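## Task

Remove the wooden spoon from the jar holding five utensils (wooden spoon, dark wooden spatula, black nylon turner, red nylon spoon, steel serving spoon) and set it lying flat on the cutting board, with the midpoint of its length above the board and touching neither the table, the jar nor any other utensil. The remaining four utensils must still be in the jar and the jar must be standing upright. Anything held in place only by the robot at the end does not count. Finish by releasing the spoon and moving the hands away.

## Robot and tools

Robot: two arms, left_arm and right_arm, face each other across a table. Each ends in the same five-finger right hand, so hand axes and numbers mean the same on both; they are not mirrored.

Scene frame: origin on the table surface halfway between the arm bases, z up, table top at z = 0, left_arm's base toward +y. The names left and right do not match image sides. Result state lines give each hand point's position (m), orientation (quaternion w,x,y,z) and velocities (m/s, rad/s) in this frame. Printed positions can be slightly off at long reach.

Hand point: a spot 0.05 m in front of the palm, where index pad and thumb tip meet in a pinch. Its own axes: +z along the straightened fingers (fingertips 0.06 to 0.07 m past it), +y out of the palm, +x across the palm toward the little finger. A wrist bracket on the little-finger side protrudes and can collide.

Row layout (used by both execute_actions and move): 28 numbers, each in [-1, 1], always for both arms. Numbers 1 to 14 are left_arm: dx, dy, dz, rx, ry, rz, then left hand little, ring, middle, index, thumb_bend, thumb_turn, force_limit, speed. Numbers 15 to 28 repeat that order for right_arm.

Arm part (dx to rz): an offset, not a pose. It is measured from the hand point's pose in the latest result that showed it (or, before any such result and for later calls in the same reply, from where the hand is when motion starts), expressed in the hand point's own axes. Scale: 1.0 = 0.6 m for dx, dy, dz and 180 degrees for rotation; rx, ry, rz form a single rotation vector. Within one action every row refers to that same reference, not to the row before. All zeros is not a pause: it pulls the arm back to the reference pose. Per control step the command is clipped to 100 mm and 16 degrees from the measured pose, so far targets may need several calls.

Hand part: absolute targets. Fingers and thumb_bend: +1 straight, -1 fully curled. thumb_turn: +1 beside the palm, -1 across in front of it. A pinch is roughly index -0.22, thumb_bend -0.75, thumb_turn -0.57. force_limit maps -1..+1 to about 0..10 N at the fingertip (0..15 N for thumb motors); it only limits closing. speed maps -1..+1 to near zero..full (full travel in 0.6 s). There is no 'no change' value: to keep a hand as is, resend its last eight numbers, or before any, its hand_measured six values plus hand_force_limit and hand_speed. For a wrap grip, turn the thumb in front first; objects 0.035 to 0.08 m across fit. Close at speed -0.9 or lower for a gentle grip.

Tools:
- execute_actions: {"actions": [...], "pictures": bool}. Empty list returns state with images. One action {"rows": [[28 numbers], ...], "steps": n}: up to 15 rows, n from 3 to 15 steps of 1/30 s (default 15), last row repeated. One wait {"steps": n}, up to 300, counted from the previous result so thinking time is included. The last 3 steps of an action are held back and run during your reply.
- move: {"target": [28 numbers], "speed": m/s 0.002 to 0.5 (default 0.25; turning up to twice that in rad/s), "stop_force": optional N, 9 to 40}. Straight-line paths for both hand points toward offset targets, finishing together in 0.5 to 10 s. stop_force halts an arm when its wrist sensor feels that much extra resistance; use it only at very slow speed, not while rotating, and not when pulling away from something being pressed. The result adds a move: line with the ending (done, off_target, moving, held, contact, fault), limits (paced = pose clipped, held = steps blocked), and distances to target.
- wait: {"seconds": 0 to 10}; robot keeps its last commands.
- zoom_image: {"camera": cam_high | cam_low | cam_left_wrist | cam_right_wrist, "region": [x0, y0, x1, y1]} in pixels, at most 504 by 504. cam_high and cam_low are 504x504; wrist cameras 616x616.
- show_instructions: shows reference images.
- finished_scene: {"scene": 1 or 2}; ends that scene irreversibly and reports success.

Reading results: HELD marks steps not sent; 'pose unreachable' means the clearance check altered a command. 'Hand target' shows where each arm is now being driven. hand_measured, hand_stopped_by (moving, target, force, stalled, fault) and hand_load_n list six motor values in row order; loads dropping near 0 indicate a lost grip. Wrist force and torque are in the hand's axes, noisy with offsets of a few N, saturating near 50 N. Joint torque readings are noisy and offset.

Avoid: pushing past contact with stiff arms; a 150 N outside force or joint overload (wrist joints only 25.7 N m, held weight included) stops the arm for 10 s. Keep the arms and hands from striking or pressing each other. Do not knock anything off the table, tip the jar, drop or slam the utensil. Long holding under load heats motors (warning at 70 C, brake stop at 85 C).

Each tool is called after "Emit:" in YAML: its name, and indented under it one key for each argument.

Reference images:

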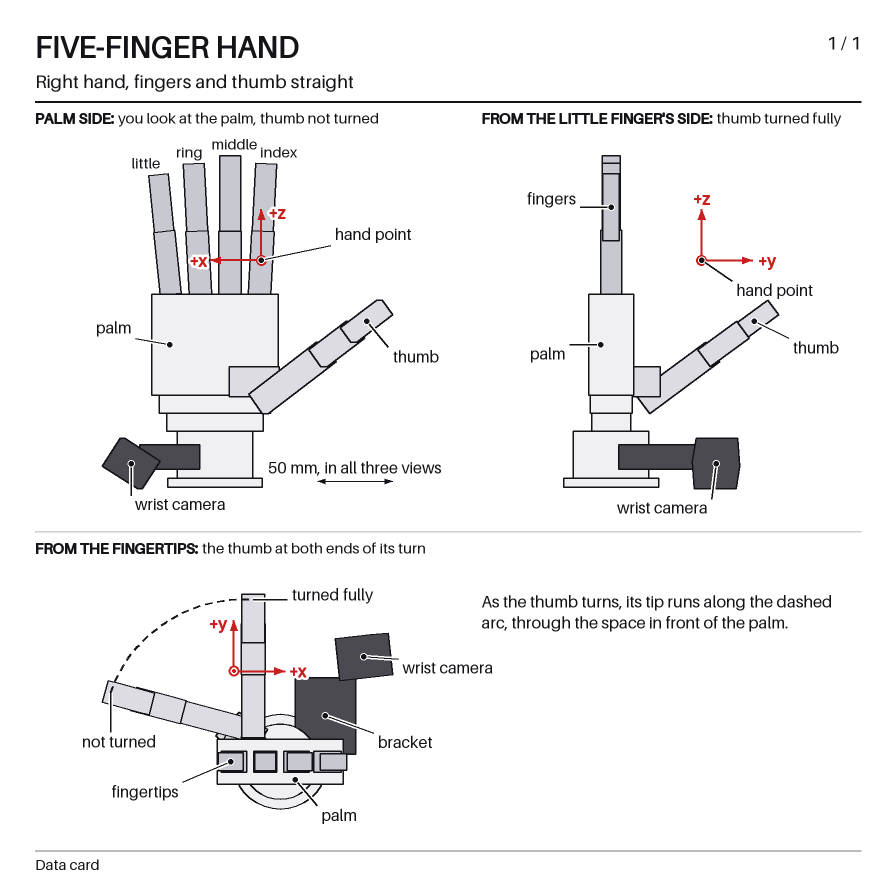

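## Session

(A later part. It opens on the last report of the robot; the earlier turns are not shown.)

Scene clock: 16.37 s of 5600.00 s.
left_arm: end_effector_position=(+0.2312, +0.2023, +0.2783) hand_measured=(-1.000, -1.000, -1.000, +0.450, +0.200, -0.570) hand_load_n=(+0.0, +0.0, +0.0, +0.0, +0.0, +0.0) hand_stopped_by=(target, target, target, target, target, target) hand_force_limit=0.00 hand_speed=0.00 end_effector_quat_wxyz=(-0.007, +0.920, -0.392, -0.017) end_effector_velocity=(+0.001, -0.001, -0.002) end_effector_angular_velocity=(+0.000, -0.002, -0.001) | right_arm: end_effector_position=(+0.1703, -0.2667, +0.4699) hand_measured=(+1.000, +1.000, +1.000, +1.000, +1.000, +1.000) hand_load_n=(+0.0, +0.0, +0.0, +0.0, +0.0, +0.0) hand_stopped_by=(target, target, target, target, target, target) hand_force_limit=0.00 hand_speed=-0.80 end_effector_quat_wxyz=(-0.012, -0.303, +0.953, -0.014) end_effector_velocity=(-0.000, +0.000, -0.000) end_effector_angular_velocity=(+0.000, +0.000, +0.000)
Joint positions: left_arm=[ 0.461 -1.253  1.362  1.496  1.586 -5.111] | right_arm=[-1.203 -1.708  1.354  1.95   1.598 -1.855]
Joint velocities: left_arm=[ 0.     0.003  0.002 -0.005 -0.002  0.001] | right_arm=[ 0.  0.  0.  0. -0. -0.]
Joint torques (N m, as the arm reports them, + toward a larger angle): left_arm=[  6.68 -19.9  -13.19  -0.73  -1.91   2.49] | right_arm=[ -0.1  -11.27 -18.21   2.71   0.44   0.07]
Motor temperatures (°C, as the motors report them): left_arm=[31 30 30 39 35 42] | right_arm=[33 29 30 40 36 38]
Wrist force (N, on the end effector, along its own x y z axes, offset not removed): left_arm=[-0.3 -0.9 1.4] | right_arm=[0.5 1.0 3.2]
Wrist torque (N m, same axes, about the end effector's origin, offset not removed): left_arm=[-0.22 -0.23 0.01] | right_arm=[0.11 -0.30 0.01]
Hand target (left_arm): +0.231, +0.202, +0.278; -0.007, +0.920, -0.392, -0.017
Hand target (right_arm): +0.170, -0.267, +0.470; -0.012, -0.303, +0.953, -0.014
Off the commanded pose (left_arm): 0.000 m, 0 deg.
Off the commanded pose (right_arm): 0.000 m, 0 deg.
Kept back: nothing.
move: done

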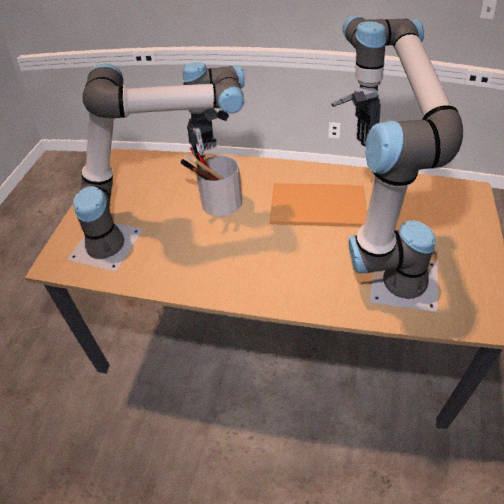

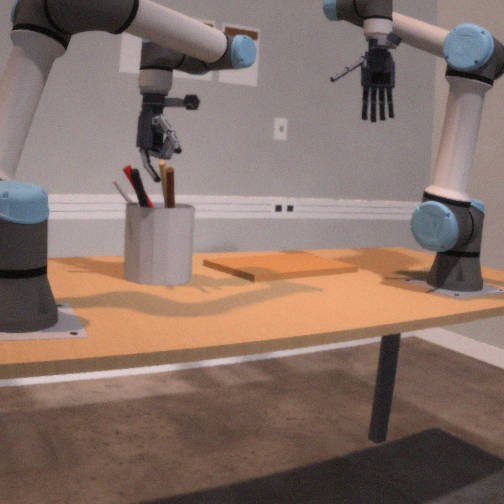

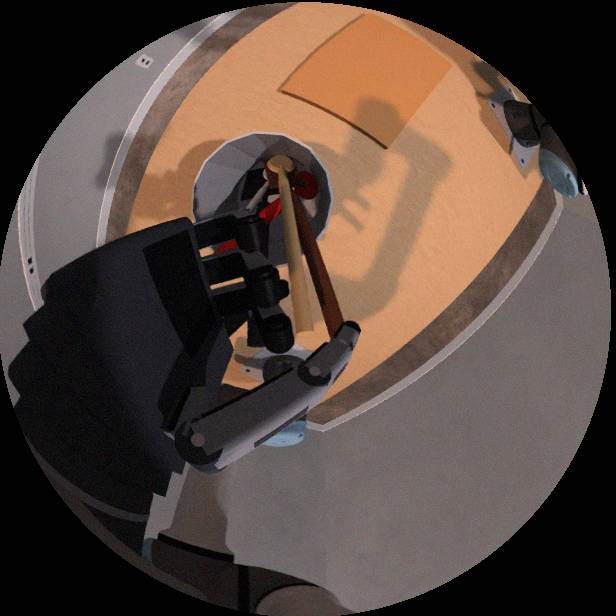

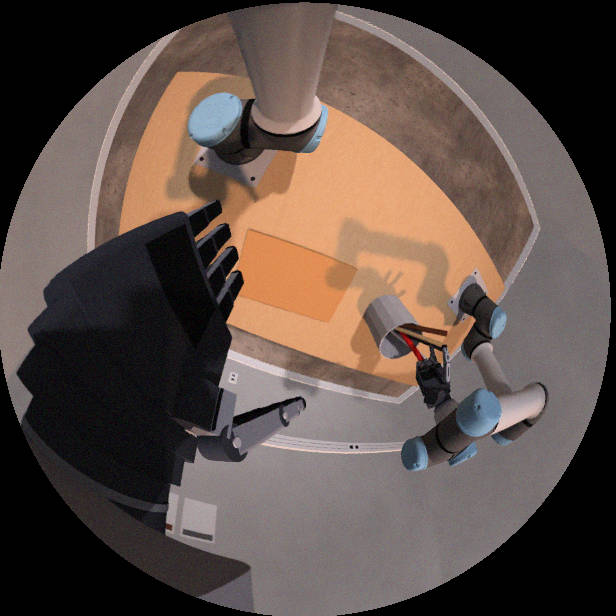

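Emit:
execute_actions:
  actions:
    - {"rows":[[0,-0.02,0,0,0,0,-1,-1,-1,0.8,-0.6,-0.57,0,0, 0,0,0,0,0,0,1,1,1,1,1,1,0,-0.8]],"steps":15}

Emit:
move:
  target: [0.012,0,0.05,0,0,0,-1,-1,-1,0.8,-0.6,-0.57,0,0, 0,0,0,0,0,0,1,1,1,1,1,1,0,-0.8]
  speed: 0.03

Emit:
zoom_image:
  camera: "cam_left_wrist"
  region: [180, 150, 440, 410]

Emit:
zoom_image:
  camera: "cam_low"
  region: [80, 80, 240, 240]

Scene clock: 16.97 s of 5600.00 s.
left_arm: end_effector_position=(+0.2392, +0.2100, +0.2782) hand_measured=(-1.000, -1.000, -1.000, +0.800, -0.112, -0.570) hand_load_n=(+0.0, +0.0, +0.0, +0.0, +0.0, +0.0) hand_stopped_by=(target, target, target, moving, moving, target) hand_force_limit=0.00 hand_speed=0.00 end_effector_quat_wxyz=(-0.007, +0.920, -0.392, -0.017) end_effector_velocity=(+0.006, +0.005, +0.000) end_effector_angular_velocity=(-0.000, -0.001, +0.001) | right_arm: end_effector_position=(+0.1703, -0.2667, +0.4699) hand_measured=(+1.000, +1.000, +1.000, +1.000, +1.000, +1.000) hand_load_n=(+0.0, +0.0, +0.0, +0.0, +0.0, +0.0) hand_stopped_by=(target, target, target, target, target, target) hand_force_limit=0.00 hand_speed=-0.80 end_effector_quat_wxyz=(-0.012, -0.303, +0.953, -0.014) end_effector_velocity=(+0.000, -0.001, -0.000) end_effector_angular_velocity=(-0.002, -0.000, -0.000)
Joint positions: left_arm=[ 0.485 -1.256  1.365  1.495  1.585 -5.087] | right_arm=[-1.203 -1.708  1.354  1.95   1.598 -1.855]
Joint velocities: left_arm=[ 0.017 -0.002  0.001  0.    -0.001  0.017] | right_arm=[-0.001 -0.     0.    -0.     0.002 -0.   ]
Joint torques (N m, as the arm reports them, + toward a larger angle): left_arm=[  6.5  -47.13 -12.53  -0.13  -2.1    2.58] | right_arm=[ -0.41 -10.44 -17.49   2.71   0.07   0.07]
Motor temperatures (°C, as the motors report them): left_arm=[31 30 30 39 35 42] | right_arm=[33 29 30 40 36 38]
Wrist force (N, on the end effector, along its own x y z axes, offset not removed): left_arm=[-1.2 -1.7 1.3] | right_arm=[1.2 0.7 3.7]
Wrist torque (N m, same axes, about the end effector's origin, offset not removed): left_arm=[-0.35 -0.15 -0.07] | right_arm=[0.03 -0.51 0.07]
Steps of this call (steps 1 to 6: nothing new was sent; steps 7 to 18: the first 12 steps of this action). Readings (end_effector_position | what the end effector reports):
7: left_arm (+0.2313, +0.2023, +0.2780) | right_arm (+0.1703, -0.2667, +0.4699) | left_arm hand_measured=(-1.000, -1.000, -1.000, +0.450, +0.200, -0.570) hand_load_n=(+0.0, +0.0, +0.0, +0.0, +0.0, +0.0) hand_stopped_by=(target, target, target, moving, moving, target) hand_force_limit=0.00 hand_speed=0.00 | right_arm hand_measured=(+1.000, +1.000, +1.000, +1.000, +1.000, +1.000) hand_load_n=(+0.0, +0.0, +0.0, +0.0, +0.0, +0.0) hand_stopped_by=(target, target, target, target, target, target) hand_force_limit=0.00 hand_speed=-0.80
8: left_arm (+0.2318, +0.2027, +0.2780) | right_arm (+0.1703, -0.2667, +0.4699) | left_arm hand_measured=(-1.000, -1.000, -1.000, +0.450, +0.200, -0.570) hand_load_n=(+0.0, +0.0, +0.0, +0.0, +0.0, +0.0) hand_stopped_by=(target, target, target, moving, moving, target) hand_force_limit=0.00 hand_speed=0.00 | right_arm hand_measured=(+1.000, +1.000, +1.000, +1.000, +1.000, +1.000) hand_load_n=(+0.0, +0.0, +0.0, +0.0, +0.0, +0.0) hand_stopped_by=(target, target, target, target, target, target) hand_force_limit=0.00 hand_speed=-0.80
10: left_arm (+0.2346, +0.2055, +0.2780) | right_arm (+0.1703, -0.2667, +0.4699) | left_arm hand_measured=(-1.000, -1.000, -1.000, +0.500, +0.168, -0.570) hand_load_n=(+0.0, +0.0, +0.0, +0.0, +0.0, +0.0) hand_stopped_by=(target, target, target, moving, moving, target) hand_force_limit=0.00 hand_speed=0.00 | right_arm hand_measured=(+1.000, +1.000, +1.000, +1.000, +1.000, +1.000) hand_load_n=(+0.0, +0.0, +0.0, +0.0, +0.0, +0.0) hand_stopped_by=(target, target, target, target, target, target) hand_force_limit=0.00 hand_speed=-0.80
14: left_arm (+0.2379, +0.2088, +0.2781) | right_arm (+0.1703, -0.2667, +0.4699) | left_arm hand_measured=(-1.000, -1.000, -1.000, +0.722, +0.028, -0.570) hand_load_n=(+0.0, +0.0, +0.0, +0.0, +0.0, +0.0) hand_stopped_by=(target, target, target, moving, moving, target) hand_force_limit=0.00 hand_speed=0.00 | right_arm hand_measured=(+1.000, +1.000, +1.000, +1.000, +1.000, +1.000) hand_load_n=(+0.0, +0.0, +0.0, +0.0, +0.0, +0.0) hand_stopped_by=(target, target, target, target, target, target) hand_force_limit=0.00 hand_speed=-0.80
18: the state above

Scene clock: 19.03 s of 5600.00 s.
left_arm: end_effector_position=(+0.2440, +0.2063, +0.2483) hand_measured=(-1.000, -1.000, -1.000, +0.800, -0.600, -0.570) hand_load_n=(+0.0, +0.0, +0.0, +1.0, +0.0, +0.0) hand_stopped_by=(target, target, target, target, target, target) hand_force_limit=0.00 hand_speed=0.00 end_effector_quat_wxyz=(-0.007, +0.920, -0.392, -0.017) end_effector_velocity=(+0.000, -0.001, -0.002) end_effector_angular_velocity=(+0.001, +0.002, +0.001) | right_arm: end_effector_position=(+0.1703, -0.2667, +0.4699) hand_measured=(+1.000, +1.000, +1.000, +1.000, +1.000, +1.000) hand_load_n=(+0.0, +0.0, +0.0, +0.0, +0.0, +0.0) hand_stopped_by=(target, target, target, target, target, target) hand_force_limit=0.00 hand_speed=-0.80 end_effector_quat_wxyz=(-0.012, -0.303, +0.953, -0.014) end_effector_velocity=(-0.000, -0.000, -0.000) end_effector_angular_velocity=(-0.001, -0.000, +0.000)
Joint positions: left_arm=[ 0.492 -1.231  1.408  1.427  1.585 -5.079] | right_arm=[-1.203 -1.708  1.354  1.95   1.598 -1.855]
Joint velocities: left_arm=[ 0.     0.003  0.003 -0.004  0.001 -0.001] | right_arm=[ 0.    -0.     0.     0.     0.001  0.   ]
Joint torques (N m, as the arm reports them, + toward a larger angle): left_arm=[  6.7  -21.69 -12.69  -0.39  -1.75   2.33] | right_arm=[  0.72 -10.98 -18.07   2.82   0.23   0.15]
Motor temperatures (°C, as the motors report them): left_arm=[31 30 30 39 35 42] | right_arm=[33 29 30 40 36 38]
Wrist force (N, on the end effector, along its own x y z axes, offset not removed): left_arm=[1.5 -2.5 -0.6] | right_arm=[1.1 1.9 0.4]
Wrist torque (N m, same axes, about the end effector's origin, offset not removed): left_arm=[-0.05 -0.41 0.19] | right_arm=[0.41 -0.36 -0.05]
Hand target (left_arm): +0.244, +0.206, +0.248; -0.007, +0.920, -0.392, -0.017
Hand target (right_arm): +0.170, -0.267, +0.470; -0.012, -0.303, +0.953, -0.014
Off your previous action's commanded pose (left_arm): 0.000 m, 0 deg at its last step (step 3 of this call).
Off your previous action's commanded pose (right_arm): 0.000 m, 0 deg at its last step (step 3 of this call).
Off the commanded pose (left_arm): 0.000 m, 0 deg.
Off the commanded pose (right_arm): 0.000 m, 0 deg.
Kept back: nothing.
move: done

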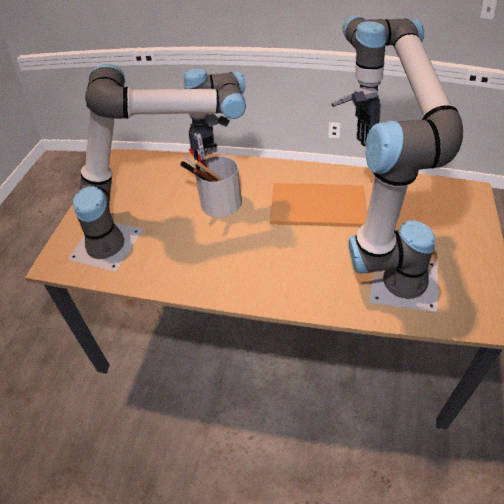

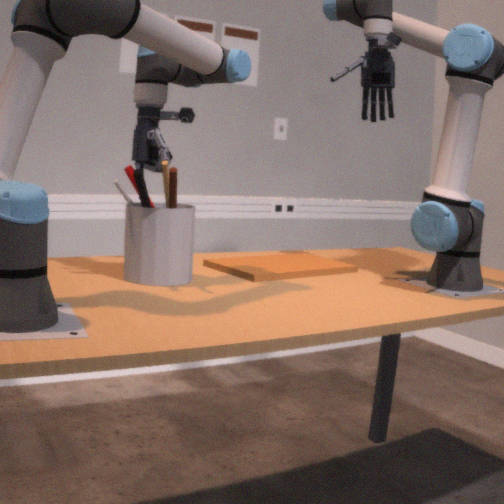

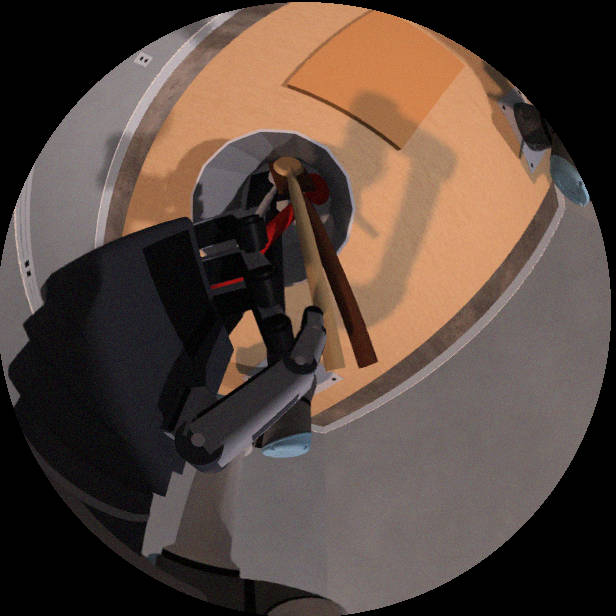

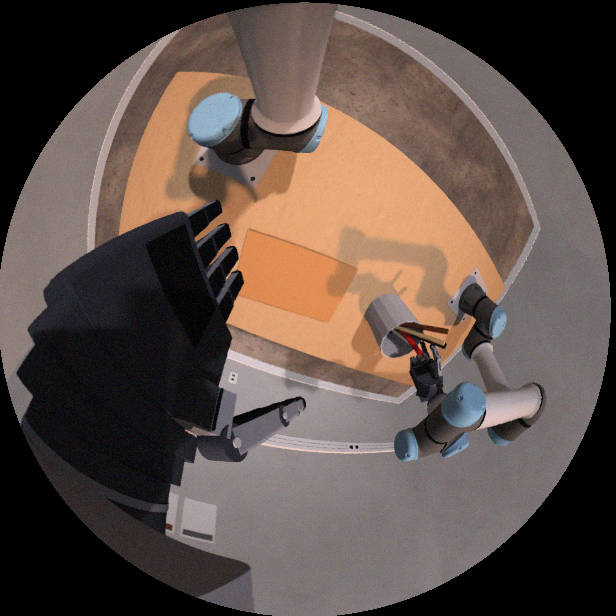

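Region (180, 150, 440, 410) of cam_left_wrist's 616x616 image, scaled by 1.938, with more detail than that image has.

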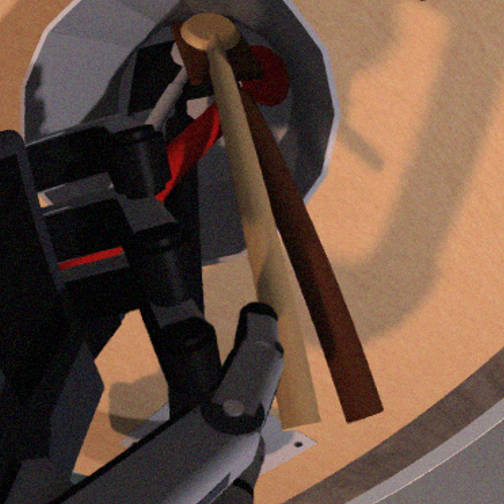

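Region (80, 80, 240, 240) of cam_low's 504x504 image, scaled by 3.150, with more detail than that image has.

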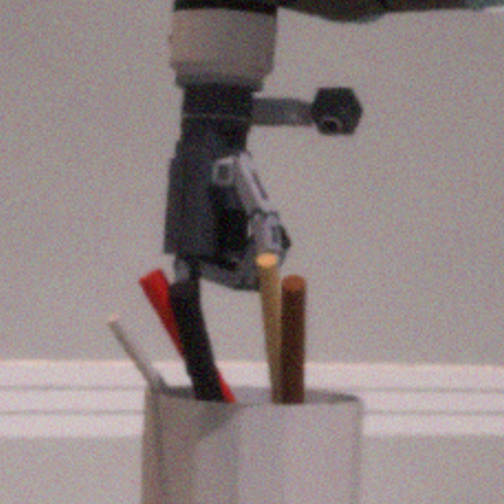

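Emit:
move:
  target: [0,0.025,0,0,0,0,-1,-1,-1,0.5,-0.35,-0.57,0,0, 0,0,0,0,0,0,1,1,1,1,1,1,0,-0.8]
  speed: 0.03

Emit:
zoom_image:
  camera: "cam_left_wrist"
  region: [180, 150, 440, 410]

Emit:
zoom_image:
  camera: "cam_low"
  region: [80, 80, 240, 240]

Scene clock: 20.13 s of 5600.00 s.
left_arm: end_effector_position=(+0.2335, +0.1961, +0.2483) hand_measured=(-1.000, -1.000, -1.000, +0.500, -0.350, -0.570) hand_load_n=(+0.0, +0.0, +0.0, +0.0, +0.0, +0.0) hand_stopped_by=(target, target, target, target, target, target) hand_force_limit=0.00 hand_speed=0.00 end_effector_quat_wxyz=(-0.007, +0.920, -0.392, -0.017) end_effector_velocity=(-0.002, -0.002, -0.001) end_effector_angular_velocity=(+0.000, -0.001, -0.001) | right_arm: end_effector_position=(+0.1703, -0.2667, +0.4699) hand_measured=(+1.000, +1.000, +1.000, +1.000, +1.000, +1.000) hand_load_n=(+0.0, +0.0, +0.0, +0.0, +0.0, +0.0) hand_stopped_by=(target, target, target, target, target, target) hand_force_limit=0.00 hand_speed=-0.80 end_effector_quat_wxyz=(-0.012, -0.303, +0.953, -0.014) end_effector_velocity=(+0.000, -0.000, -0.000) end_effector_angular_velocity=(-0.000, -0.000, +0.000)
Joint positions: left_arm=[ 0.46  -1.228  1.404  1.427  1.586 -5.111] | right_arm=[-1.203 -1.708  1.354  1.95   1.598 -1.855]
Joint velocities: left_arm=[-0.007  0.002 -0.001 -0.001 -0.001 -0.006] | right_arm=[ 0.  0. -0.  0.  0.  0.]
Joint torques (N m, as the arm reports them, + toward a larger angle): left_arm=[ -6.72 -20.96 -27.03   4.72   2.92  -2.21] | right_arm=[ -0.68 -11.47 -16.93   2.89   0.22   0.04]
Motor temperatures (°C, as the motors report them): left_arm=[31 30 30 39 35 42] | right_arm=[33 29 30 40 36 38]
Wrist force (N, on the end effector, along its own x y z axes, offset not removed): left_arm=[1.0 -0.9 -0.4] | right_arm=[0.2 2.5 1.3]
Wrist torque (N m, same axes, about the end effector's origin, offset not removed): left_arm=[0.06 -0.21 0.07] | right_arm=[0.48 -0.28 0.08]
Hand target (left_arm): +0.233, +0.196, +0.248; -0.007, +0.920, -0.392, -0.017
Hand target (right_arm): +0.170, -0.267, +0.470; -0.012, -0.303, +0.953, -0.014
Off the commanded pose (left_arm): 0.000 m, 0 deg.
Off the commanded pose (right_arm): 0.000 m, 0 deg.
Kept back: nothing.
move: done

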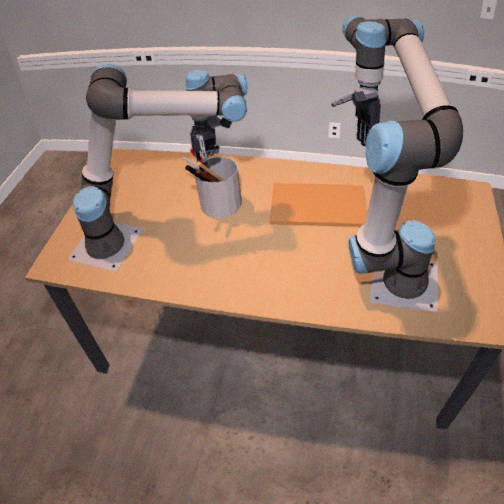

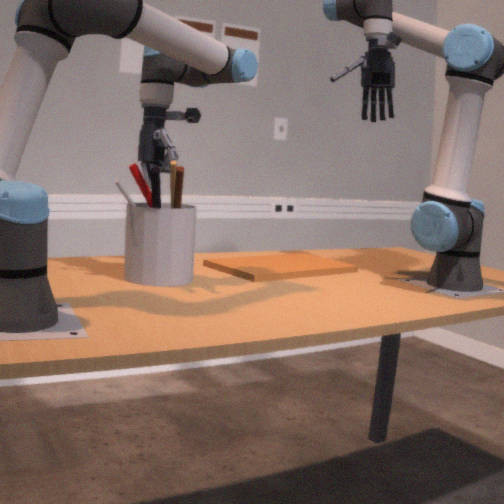

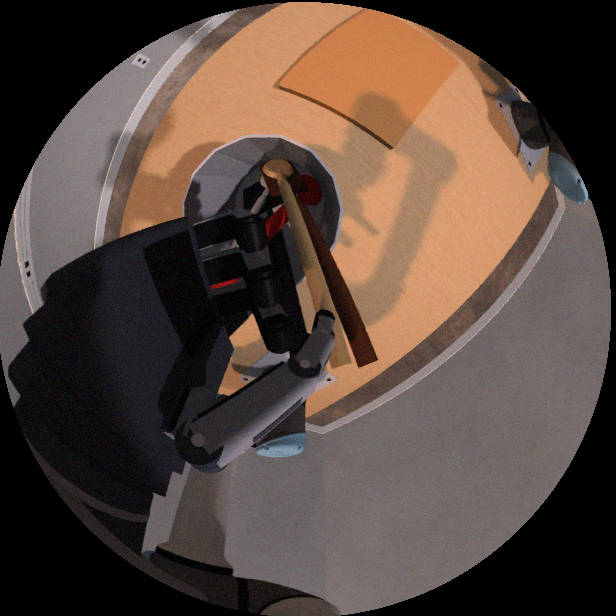

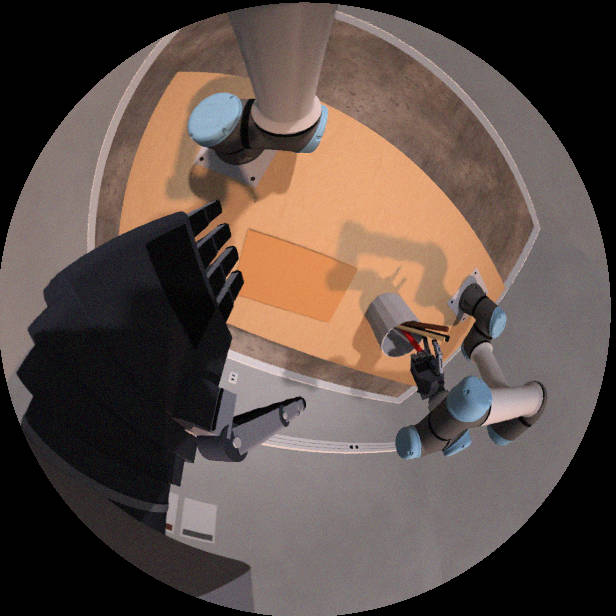

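Region (180, 150, 440, 410) of cam_left_wrist's 616x616 image, scaled by 1.938, with more detail than that image has.

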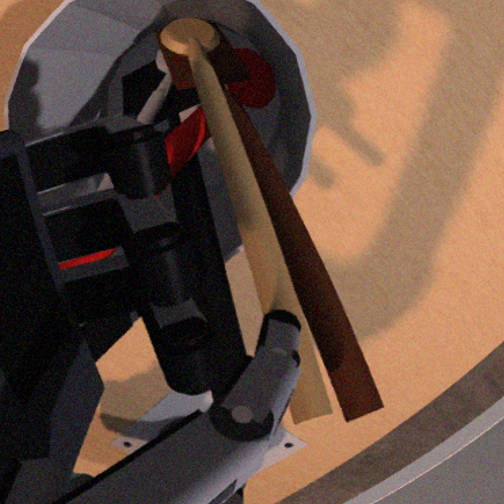

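Region (80, 80, 240, 240) of cam_low's 504x504 image, scaled by 3.150, with more detail than that image has.

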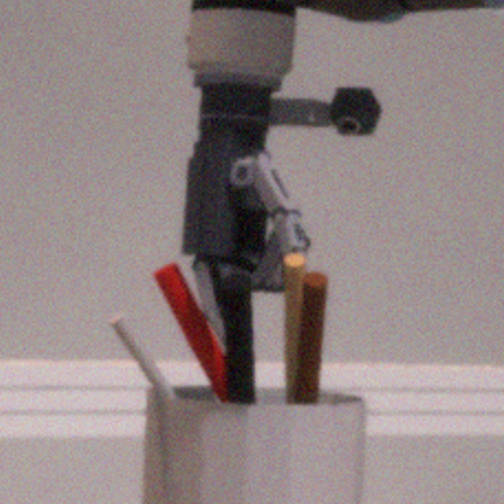

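Emit:
move:
  target: [0,0,-0.1,0,0,0,-1,-1,-1,0.3,0.2,-0.57,0,0, 0,0,0,0,0,0,1,1,1,1,1,1,0,-0.8]
  speed: 0.06

Emit:
zoom_image:
  camera: "cam_left_wrist"
  region: [180, 100, 480, 400]

Emit:
zoom_image:
  camera: "cam_low"
  region: [80, 80, 240, 240]

Scene clock: 21.83 s of 5600.00 s.
left_arm: end_effector_position=(+0.2351, +0.1947, +0.3080) hand_measured=(-1.000, -1.000, -1.000, +0.300, +0.200, -0.570) hand_load_n=(+0.0, +0.0, +0.0, +0.0, +0.0, +0.0) hand_stopped_by=(target, target, target, target, target, target) hand_force_limit=0.00 hand_speed=0.00 end_effector_quat_wxyz=(-0.006, +0.920, -0.392, -0.017) end_effector_velocity=(-0.001, -0.001, +0.003) end_effector_angular_velocity=(-0.001, +0.000, -0.003) | right_arm: end_effector_position=(+0.1703, -0.2667, +0.4699) hand_measured=(+1.000, +1.000, +1.000, +1.000, +1.000, +1.000) hand_load_n=(+0.0, +0.0, +0.0, +0.0, +0.0, +0.0) hand_stopped_by=(target, target, target, target, target, target) hand_force_limit=0.00 hand_speed=-0.80 end_effector_quat_wxyz=(-0.012, -0.303, +0.953, -0.014) end_effector_velocity=(+0.000, -0.000, +0.000) end_effector_angular_velocity=(+0.001, -0.001, -0.001)
Joint positions: left_arm=[ 0.463 -1.237  1.264  1.577  1.586 -5.109] | right_arm=[-1.203 -1.708  1.354  1.95   1.598 -1.855]
Joint velocities: left_arm=[-0.002  0.    -0.009  0.007  0.     0.001] | right_arm=[-0.001 -0.001 -0.    -0.    -0.    -0.   ]
Joint torques (N m, as the arm reports them, + toward a larger angle): left_arm=[  7.61 -21.81 -27.91   4.77  -2.21   2.49] | right_arm=[  0.56 -11.26 -16.98   2.74   0.25   0.18]
Motor temperatures (°C, as the motors report them): left_arm=[31 30 30 39 35 42] | right_arm=[33 29 30 40 36 38]
Wrist force (N, on the end effector, along its own x y z axes, offset not removed): left_arm=[-0.6 0.0 1.2] | right_arm=[1.2 3.1 2.6]
Wrist torque (N m, same axes, about the end effector's origin, offset not removed): left_arm=[0.03 -0.19 0.11] | right_arm=[0.47 -0.55 0.12]
Hand target (left_arm): +0.235, +0.195, +0.308; -0.007, +0.920, -0.392, -0.017
Hand target (right_arm): +0.170, -0.267, +0.470; -0.012, -0.303, +0.953, -0.014
Off the commanded pose (left_arm): 0.000 m, 0 deg.
Off the commanded pose (right_arm): 0.000 m, 0 deg.
Kept back: nothing.
move: done

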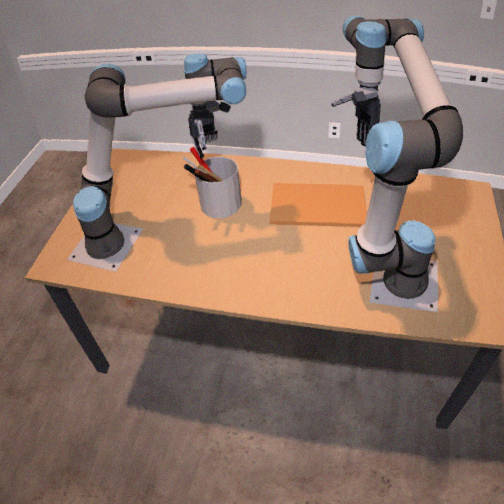

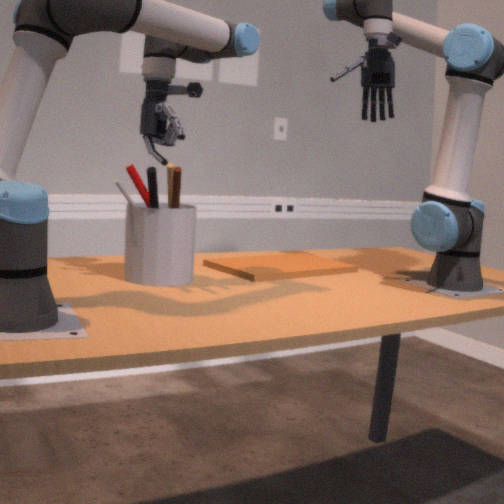

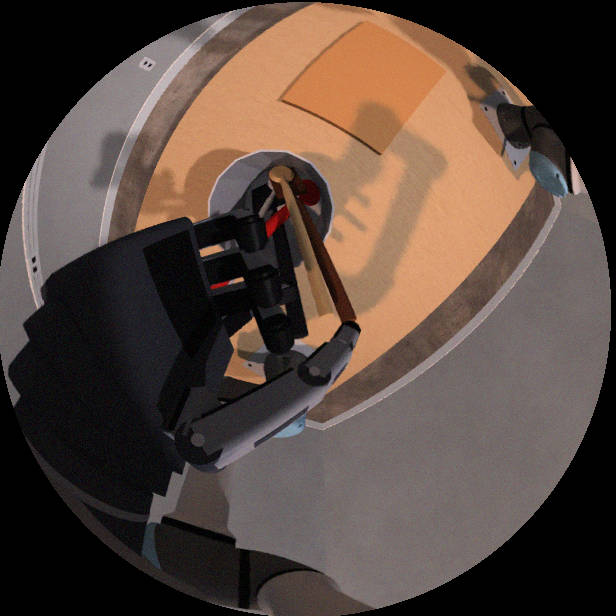

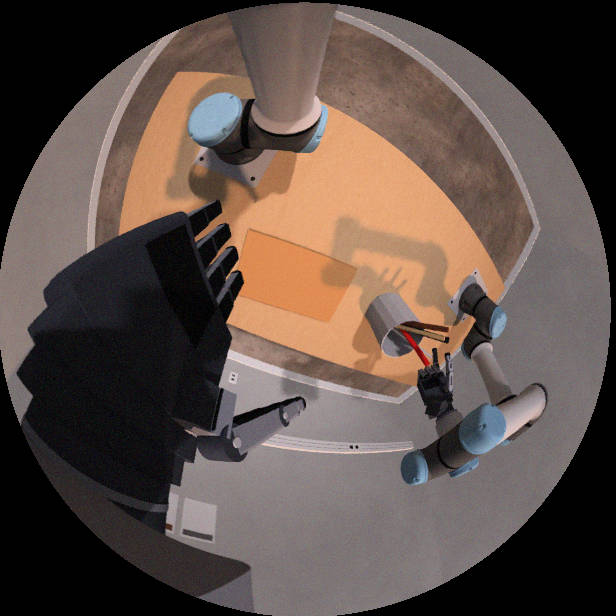

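Region (180, 100, 480, 400) of cam_left_wrist's 616x616 image, scaled by 1.680, with more detail than that image has.

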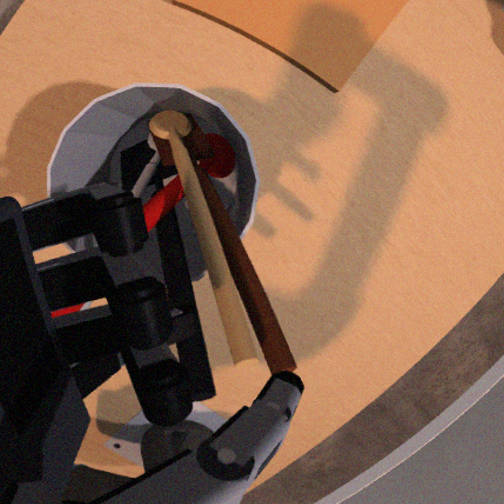

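Region (80, 80, 240, 240) of cam_low's 504x504 image, scaled by 3.150, with more detail than that image has.

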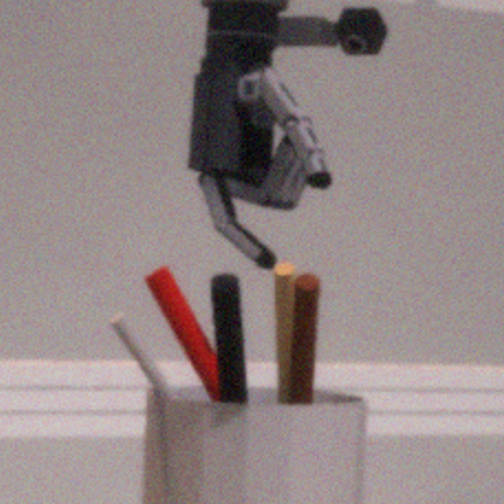

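Emit:
move:
  target: [0,0,0.03,0,0,0,-1,-1,-1,0.35,-0.1,-0.57,0,0, 0,0,0,0,0,0,1,1,1,1,1,1,0,-0.8]
  speed: 0.04

Emit:
move:
  target: [0.008,0,0.06,0,0,0,-1,-1,-1,0.35,-0.1,-0.57,0,0, 0,0,0,0,0,0,1,1,1,1,1,1,0,-0.8]
  speed: 0.02

Emit:
zoom_image:
  camera: "cam_left_wrist"
  region: [180, 150, 440, 410]

Emit:
zoom_image:
  camera: "cam_low"
  region: [80, 80, 240, 240]

Scene clock: 23.17 s of 5600.00 s.
left_arm: end_effector_position=(+0.2346, +0.1951, +0.2904) hand_measured=(-1.000, -1.000, -1.000, +0.350, -0.100, -0.570) hand_load_n=(+0.0, +0.0, +0.0, +0.0, +0.0, +0.0) hand_stopped_by=(target, target, target, target, target, target) hand_force_limit=0.00 hand_speed=0.00 end_effector_quat_wxyz=(-0.006, +0.920, -0.392, -0.017) end_effector_velocity=(-0.000, -0.001, -0.004) end_effector_angular_velocity=(-0.000, -0.000, -0.002) | right_arm: end_effector_position=(+0.1703, -0.2667, +0.4699) hand_measured=(+1.000, +1.000, +1.000, +1.000, +1.000, +1.000) hand_load_n=(+0.0, +0.0, +0.0, +0.0, +0.0, +0.0) hand_stopped_by=(target, target, target, target, target, target) hand_force_limit=0.00 hand_speed=-0.80 end_effector_quat_wxyz=(-0.012, -0.303, +0.953, -0.014) end_effector_velocity=(-0.000, +0.000, +0.000) end_effector_angular_velocity=(+0.001, +0.000, +0.001)
Joint positions: left_arm=[ 0.462 -1.236  1.308  1.532  1.586 -5.109] | right_arm=[-1.203 -1.708  1.354  1.95   1.598 -1.855]
Joint velocities: left_arm=[-0.002  0.002  0.007 -0.009 -0.     0.001] | right_arm=[ 0.    -0.     0.    -0.    -0.001 -0.   ]
Joint torques (N m, as the arm reports them, + toward a larger angle): left_arm=[ -7.77 -21.33 -13.44  -0.52  -1.12  -2.36] | right_arm=[  0.66 -10.45 -17.86   3.05   0.13   0.29]
Motor temperatures (°C, as the motors report them): left_arm=[31 30 30 39 35 42] | right_arm=[33 29 30 40 36 38]
Wrist force (N, on the end effector, along its own x y z axes, offset not removed): left_arm=[-0.5 -1.7 1.3] | right_arm=[0.1 2.8 2.8]
Wrist torque (N m, same axes, about the end effector's origin, offset not removed): left_arm=[-0.31 -0.25 -0.02] | right_arm=[0.39 -0.21 0.06]
Hand target (left_arm): +0.235, +0.195, +0.290; -0.006, +0.920, -0.392, -0.017
Hand target (right_arm): +0.170, -0.267, +0.470; -0.012, -0.303, +0.953, -0.014
Off the commanded pose (left_arm): 0.000 m, 0 deg.
Off the commanded pose (right_arm): 0.000 m, 0 deg.
Kept back: nothing.
move: done

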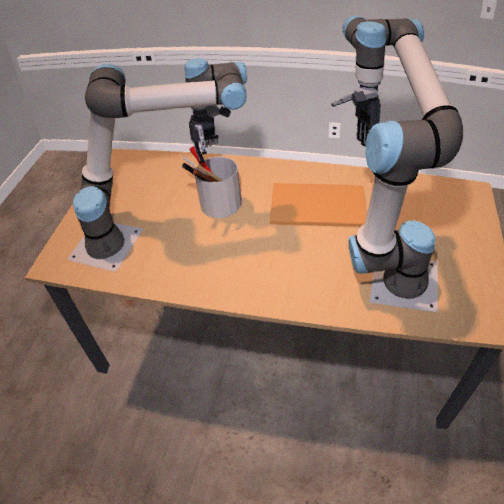

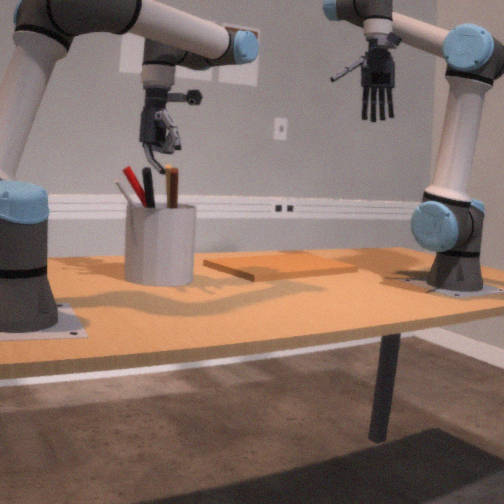

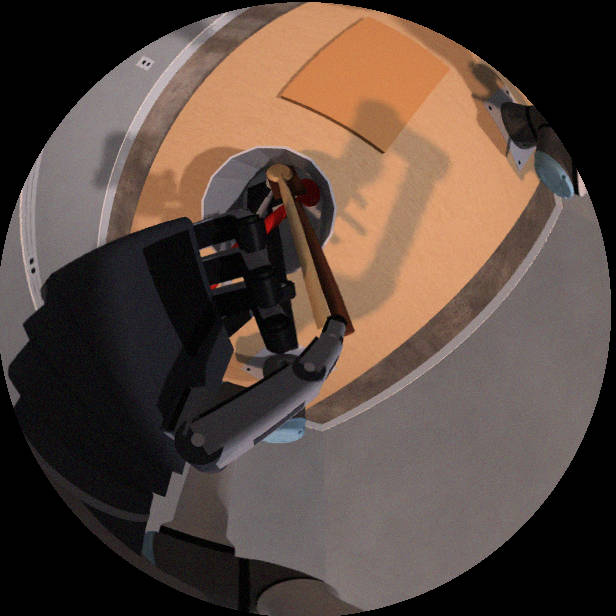

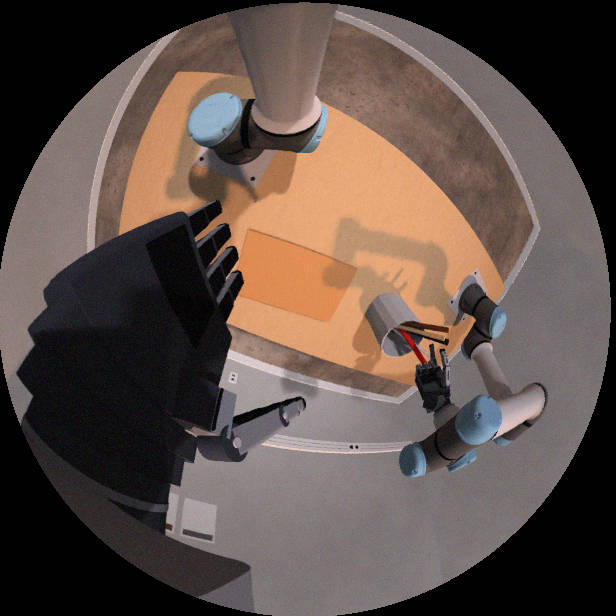

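Scene clock: 25.30 s of 5600.00 s.
left_arm: end_effector_position=(+0.2369, +0.1926, +0.2546) hand_measured=(-1.000, -1.000, -1.000, +0.350, -0.100, -0.570) hand_load_n=(+0.0, +0.0, +0.0, +0.0, +0.0, +0.0) hand_stopped_by=(target, target, target, target, target, target) hand_force_limit=0.00 hand_speed=0.00 end_effector_quat_wxyz=(-0.006, +0.920, -0.392, -0.017) end_effector_velocity=(+0.000, +0.000, -0.003) end_effector_angular_velocity=(-0.000, +0.000, +0.001) | right_arm: end_effector_position=(+0.1703, -0.2667, +0.4699) hand_measured=(+1.000, +1.000, +1.000, +1.000, +1.000, +1.000) hand_load_n=(+0.0, +0.0, +0.0, +0.0, +0.0, +0.0) hand_stopped_by=(target, target, target, target, target, target) hand_force_limit=0.00 hand_speed=-0.80 end_effector_quat_wxyz=(-0.012, -0.303, +0.953, -0.014) end_effector_velocity=(+0.000, -0.000, +0.000) end_effector_angular_velocity=(-0.000, -0.000, -0.001)
Joint positions: left_arm=[ 0.465 -1.218  1.375  1.447  1.586 -5.106] | right_arm=[-1.203 -1.708  1.354  1.95   1.598 -1.855]
Joint velocities: left_arm=[ 0.001  0.001  0.005 -0.007  0.001 -0.   ] | right_arm=[-0.001 -0.001  0.     0.     0.001  0.001]
Joint torques (N m, as the arm reports them, + toward a larger angle): left_arm=[  7.21 -21.76 -13.26  -0.61  -2.2    2.52] | right_arm=[  0.59 -10.12 -17.67   2.78   0.13  -0.01]
Motor temperatures (°C, as the motors report them): left_arm=[31 30 30 39 35 42] | right_arm=[33 29 30 40 36 38]
Wrist force (N, on the end effector, along its own x y z axes, offset not removed): left_arm=[0.4 -1.2 1.0] | right_arm=[0.1 3.1 3.1]
Wrist torque (N m, same axes, about the end effector's origin, offset not removed): left_arm=[-0.15 -0.32 0.12] | right_arm=[0.52 -0.21 0.01]
Hand target (left_arm): +0.237, +0.193, +0.254; -0.006, +0.920, -0.392, -0.017
Hand target (right_arm): +0.170, -0.267, +0.470; -0.012, -0.303, +0.953, -0.014
Off the commanded pose (left_arm): 0.000 m, 0 deg.
Off the commanded pose (right_arm): 0.000 m, 0 deg.
Kept back: nothing.
move: done

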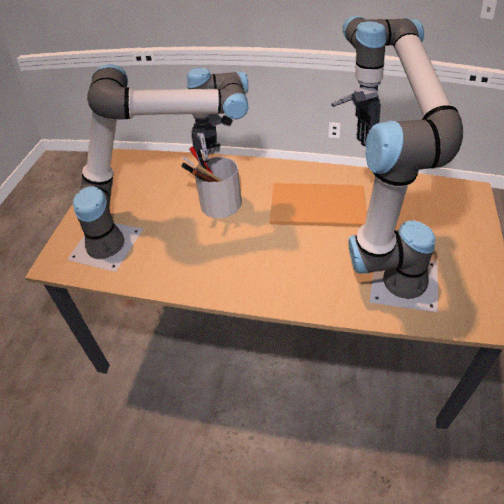

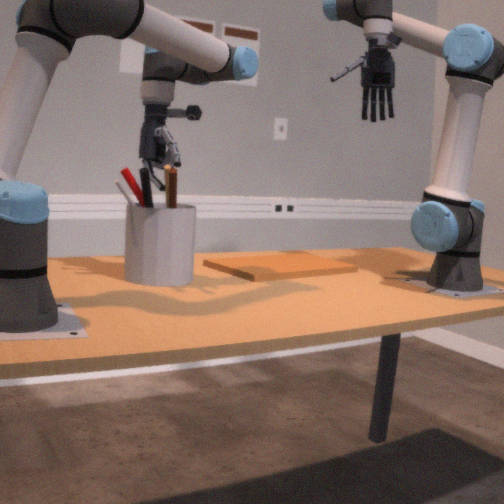

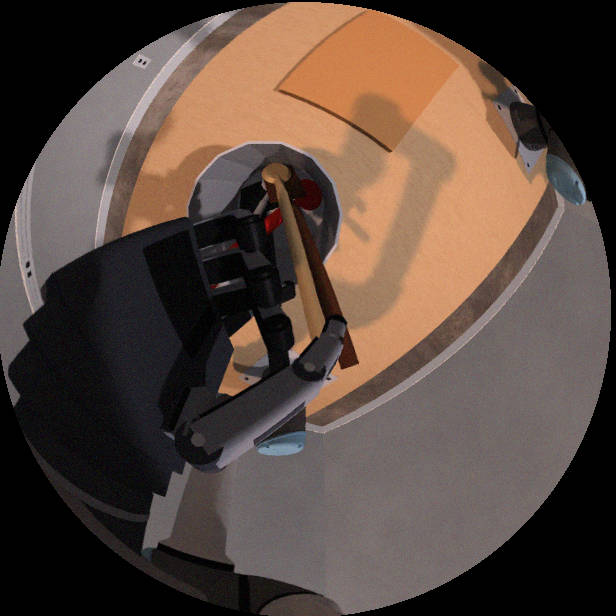

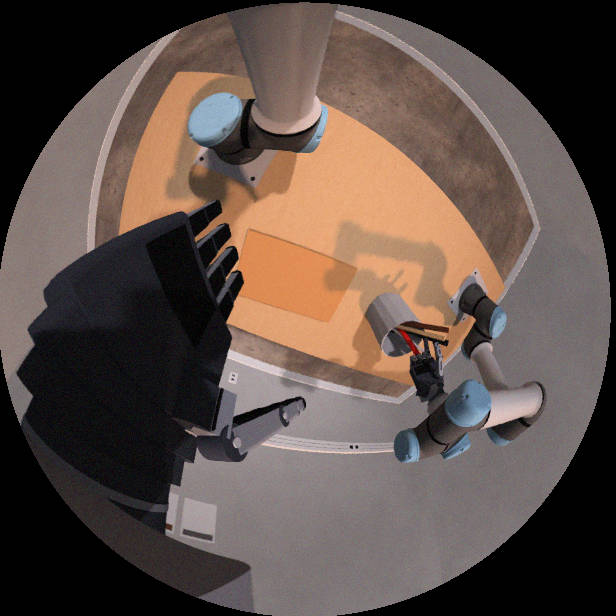

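Region (180, 150, 440, 410) of cam_left_wrist's 616x616 image, scaled by 1.938, with more detail than that image has.

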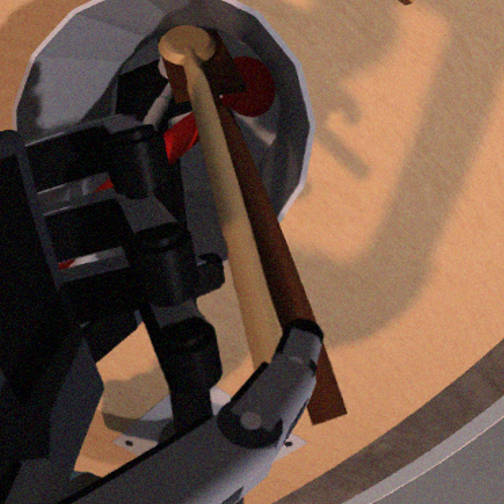

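Region (80, 80, 240, 240) of cam_low's 504x504 image, scaled by 3.150, with more detail than that image has.

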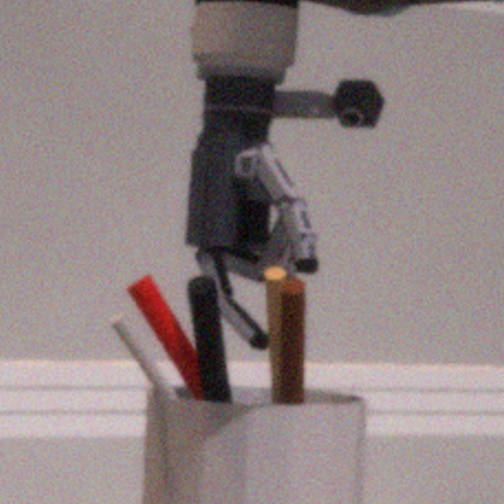

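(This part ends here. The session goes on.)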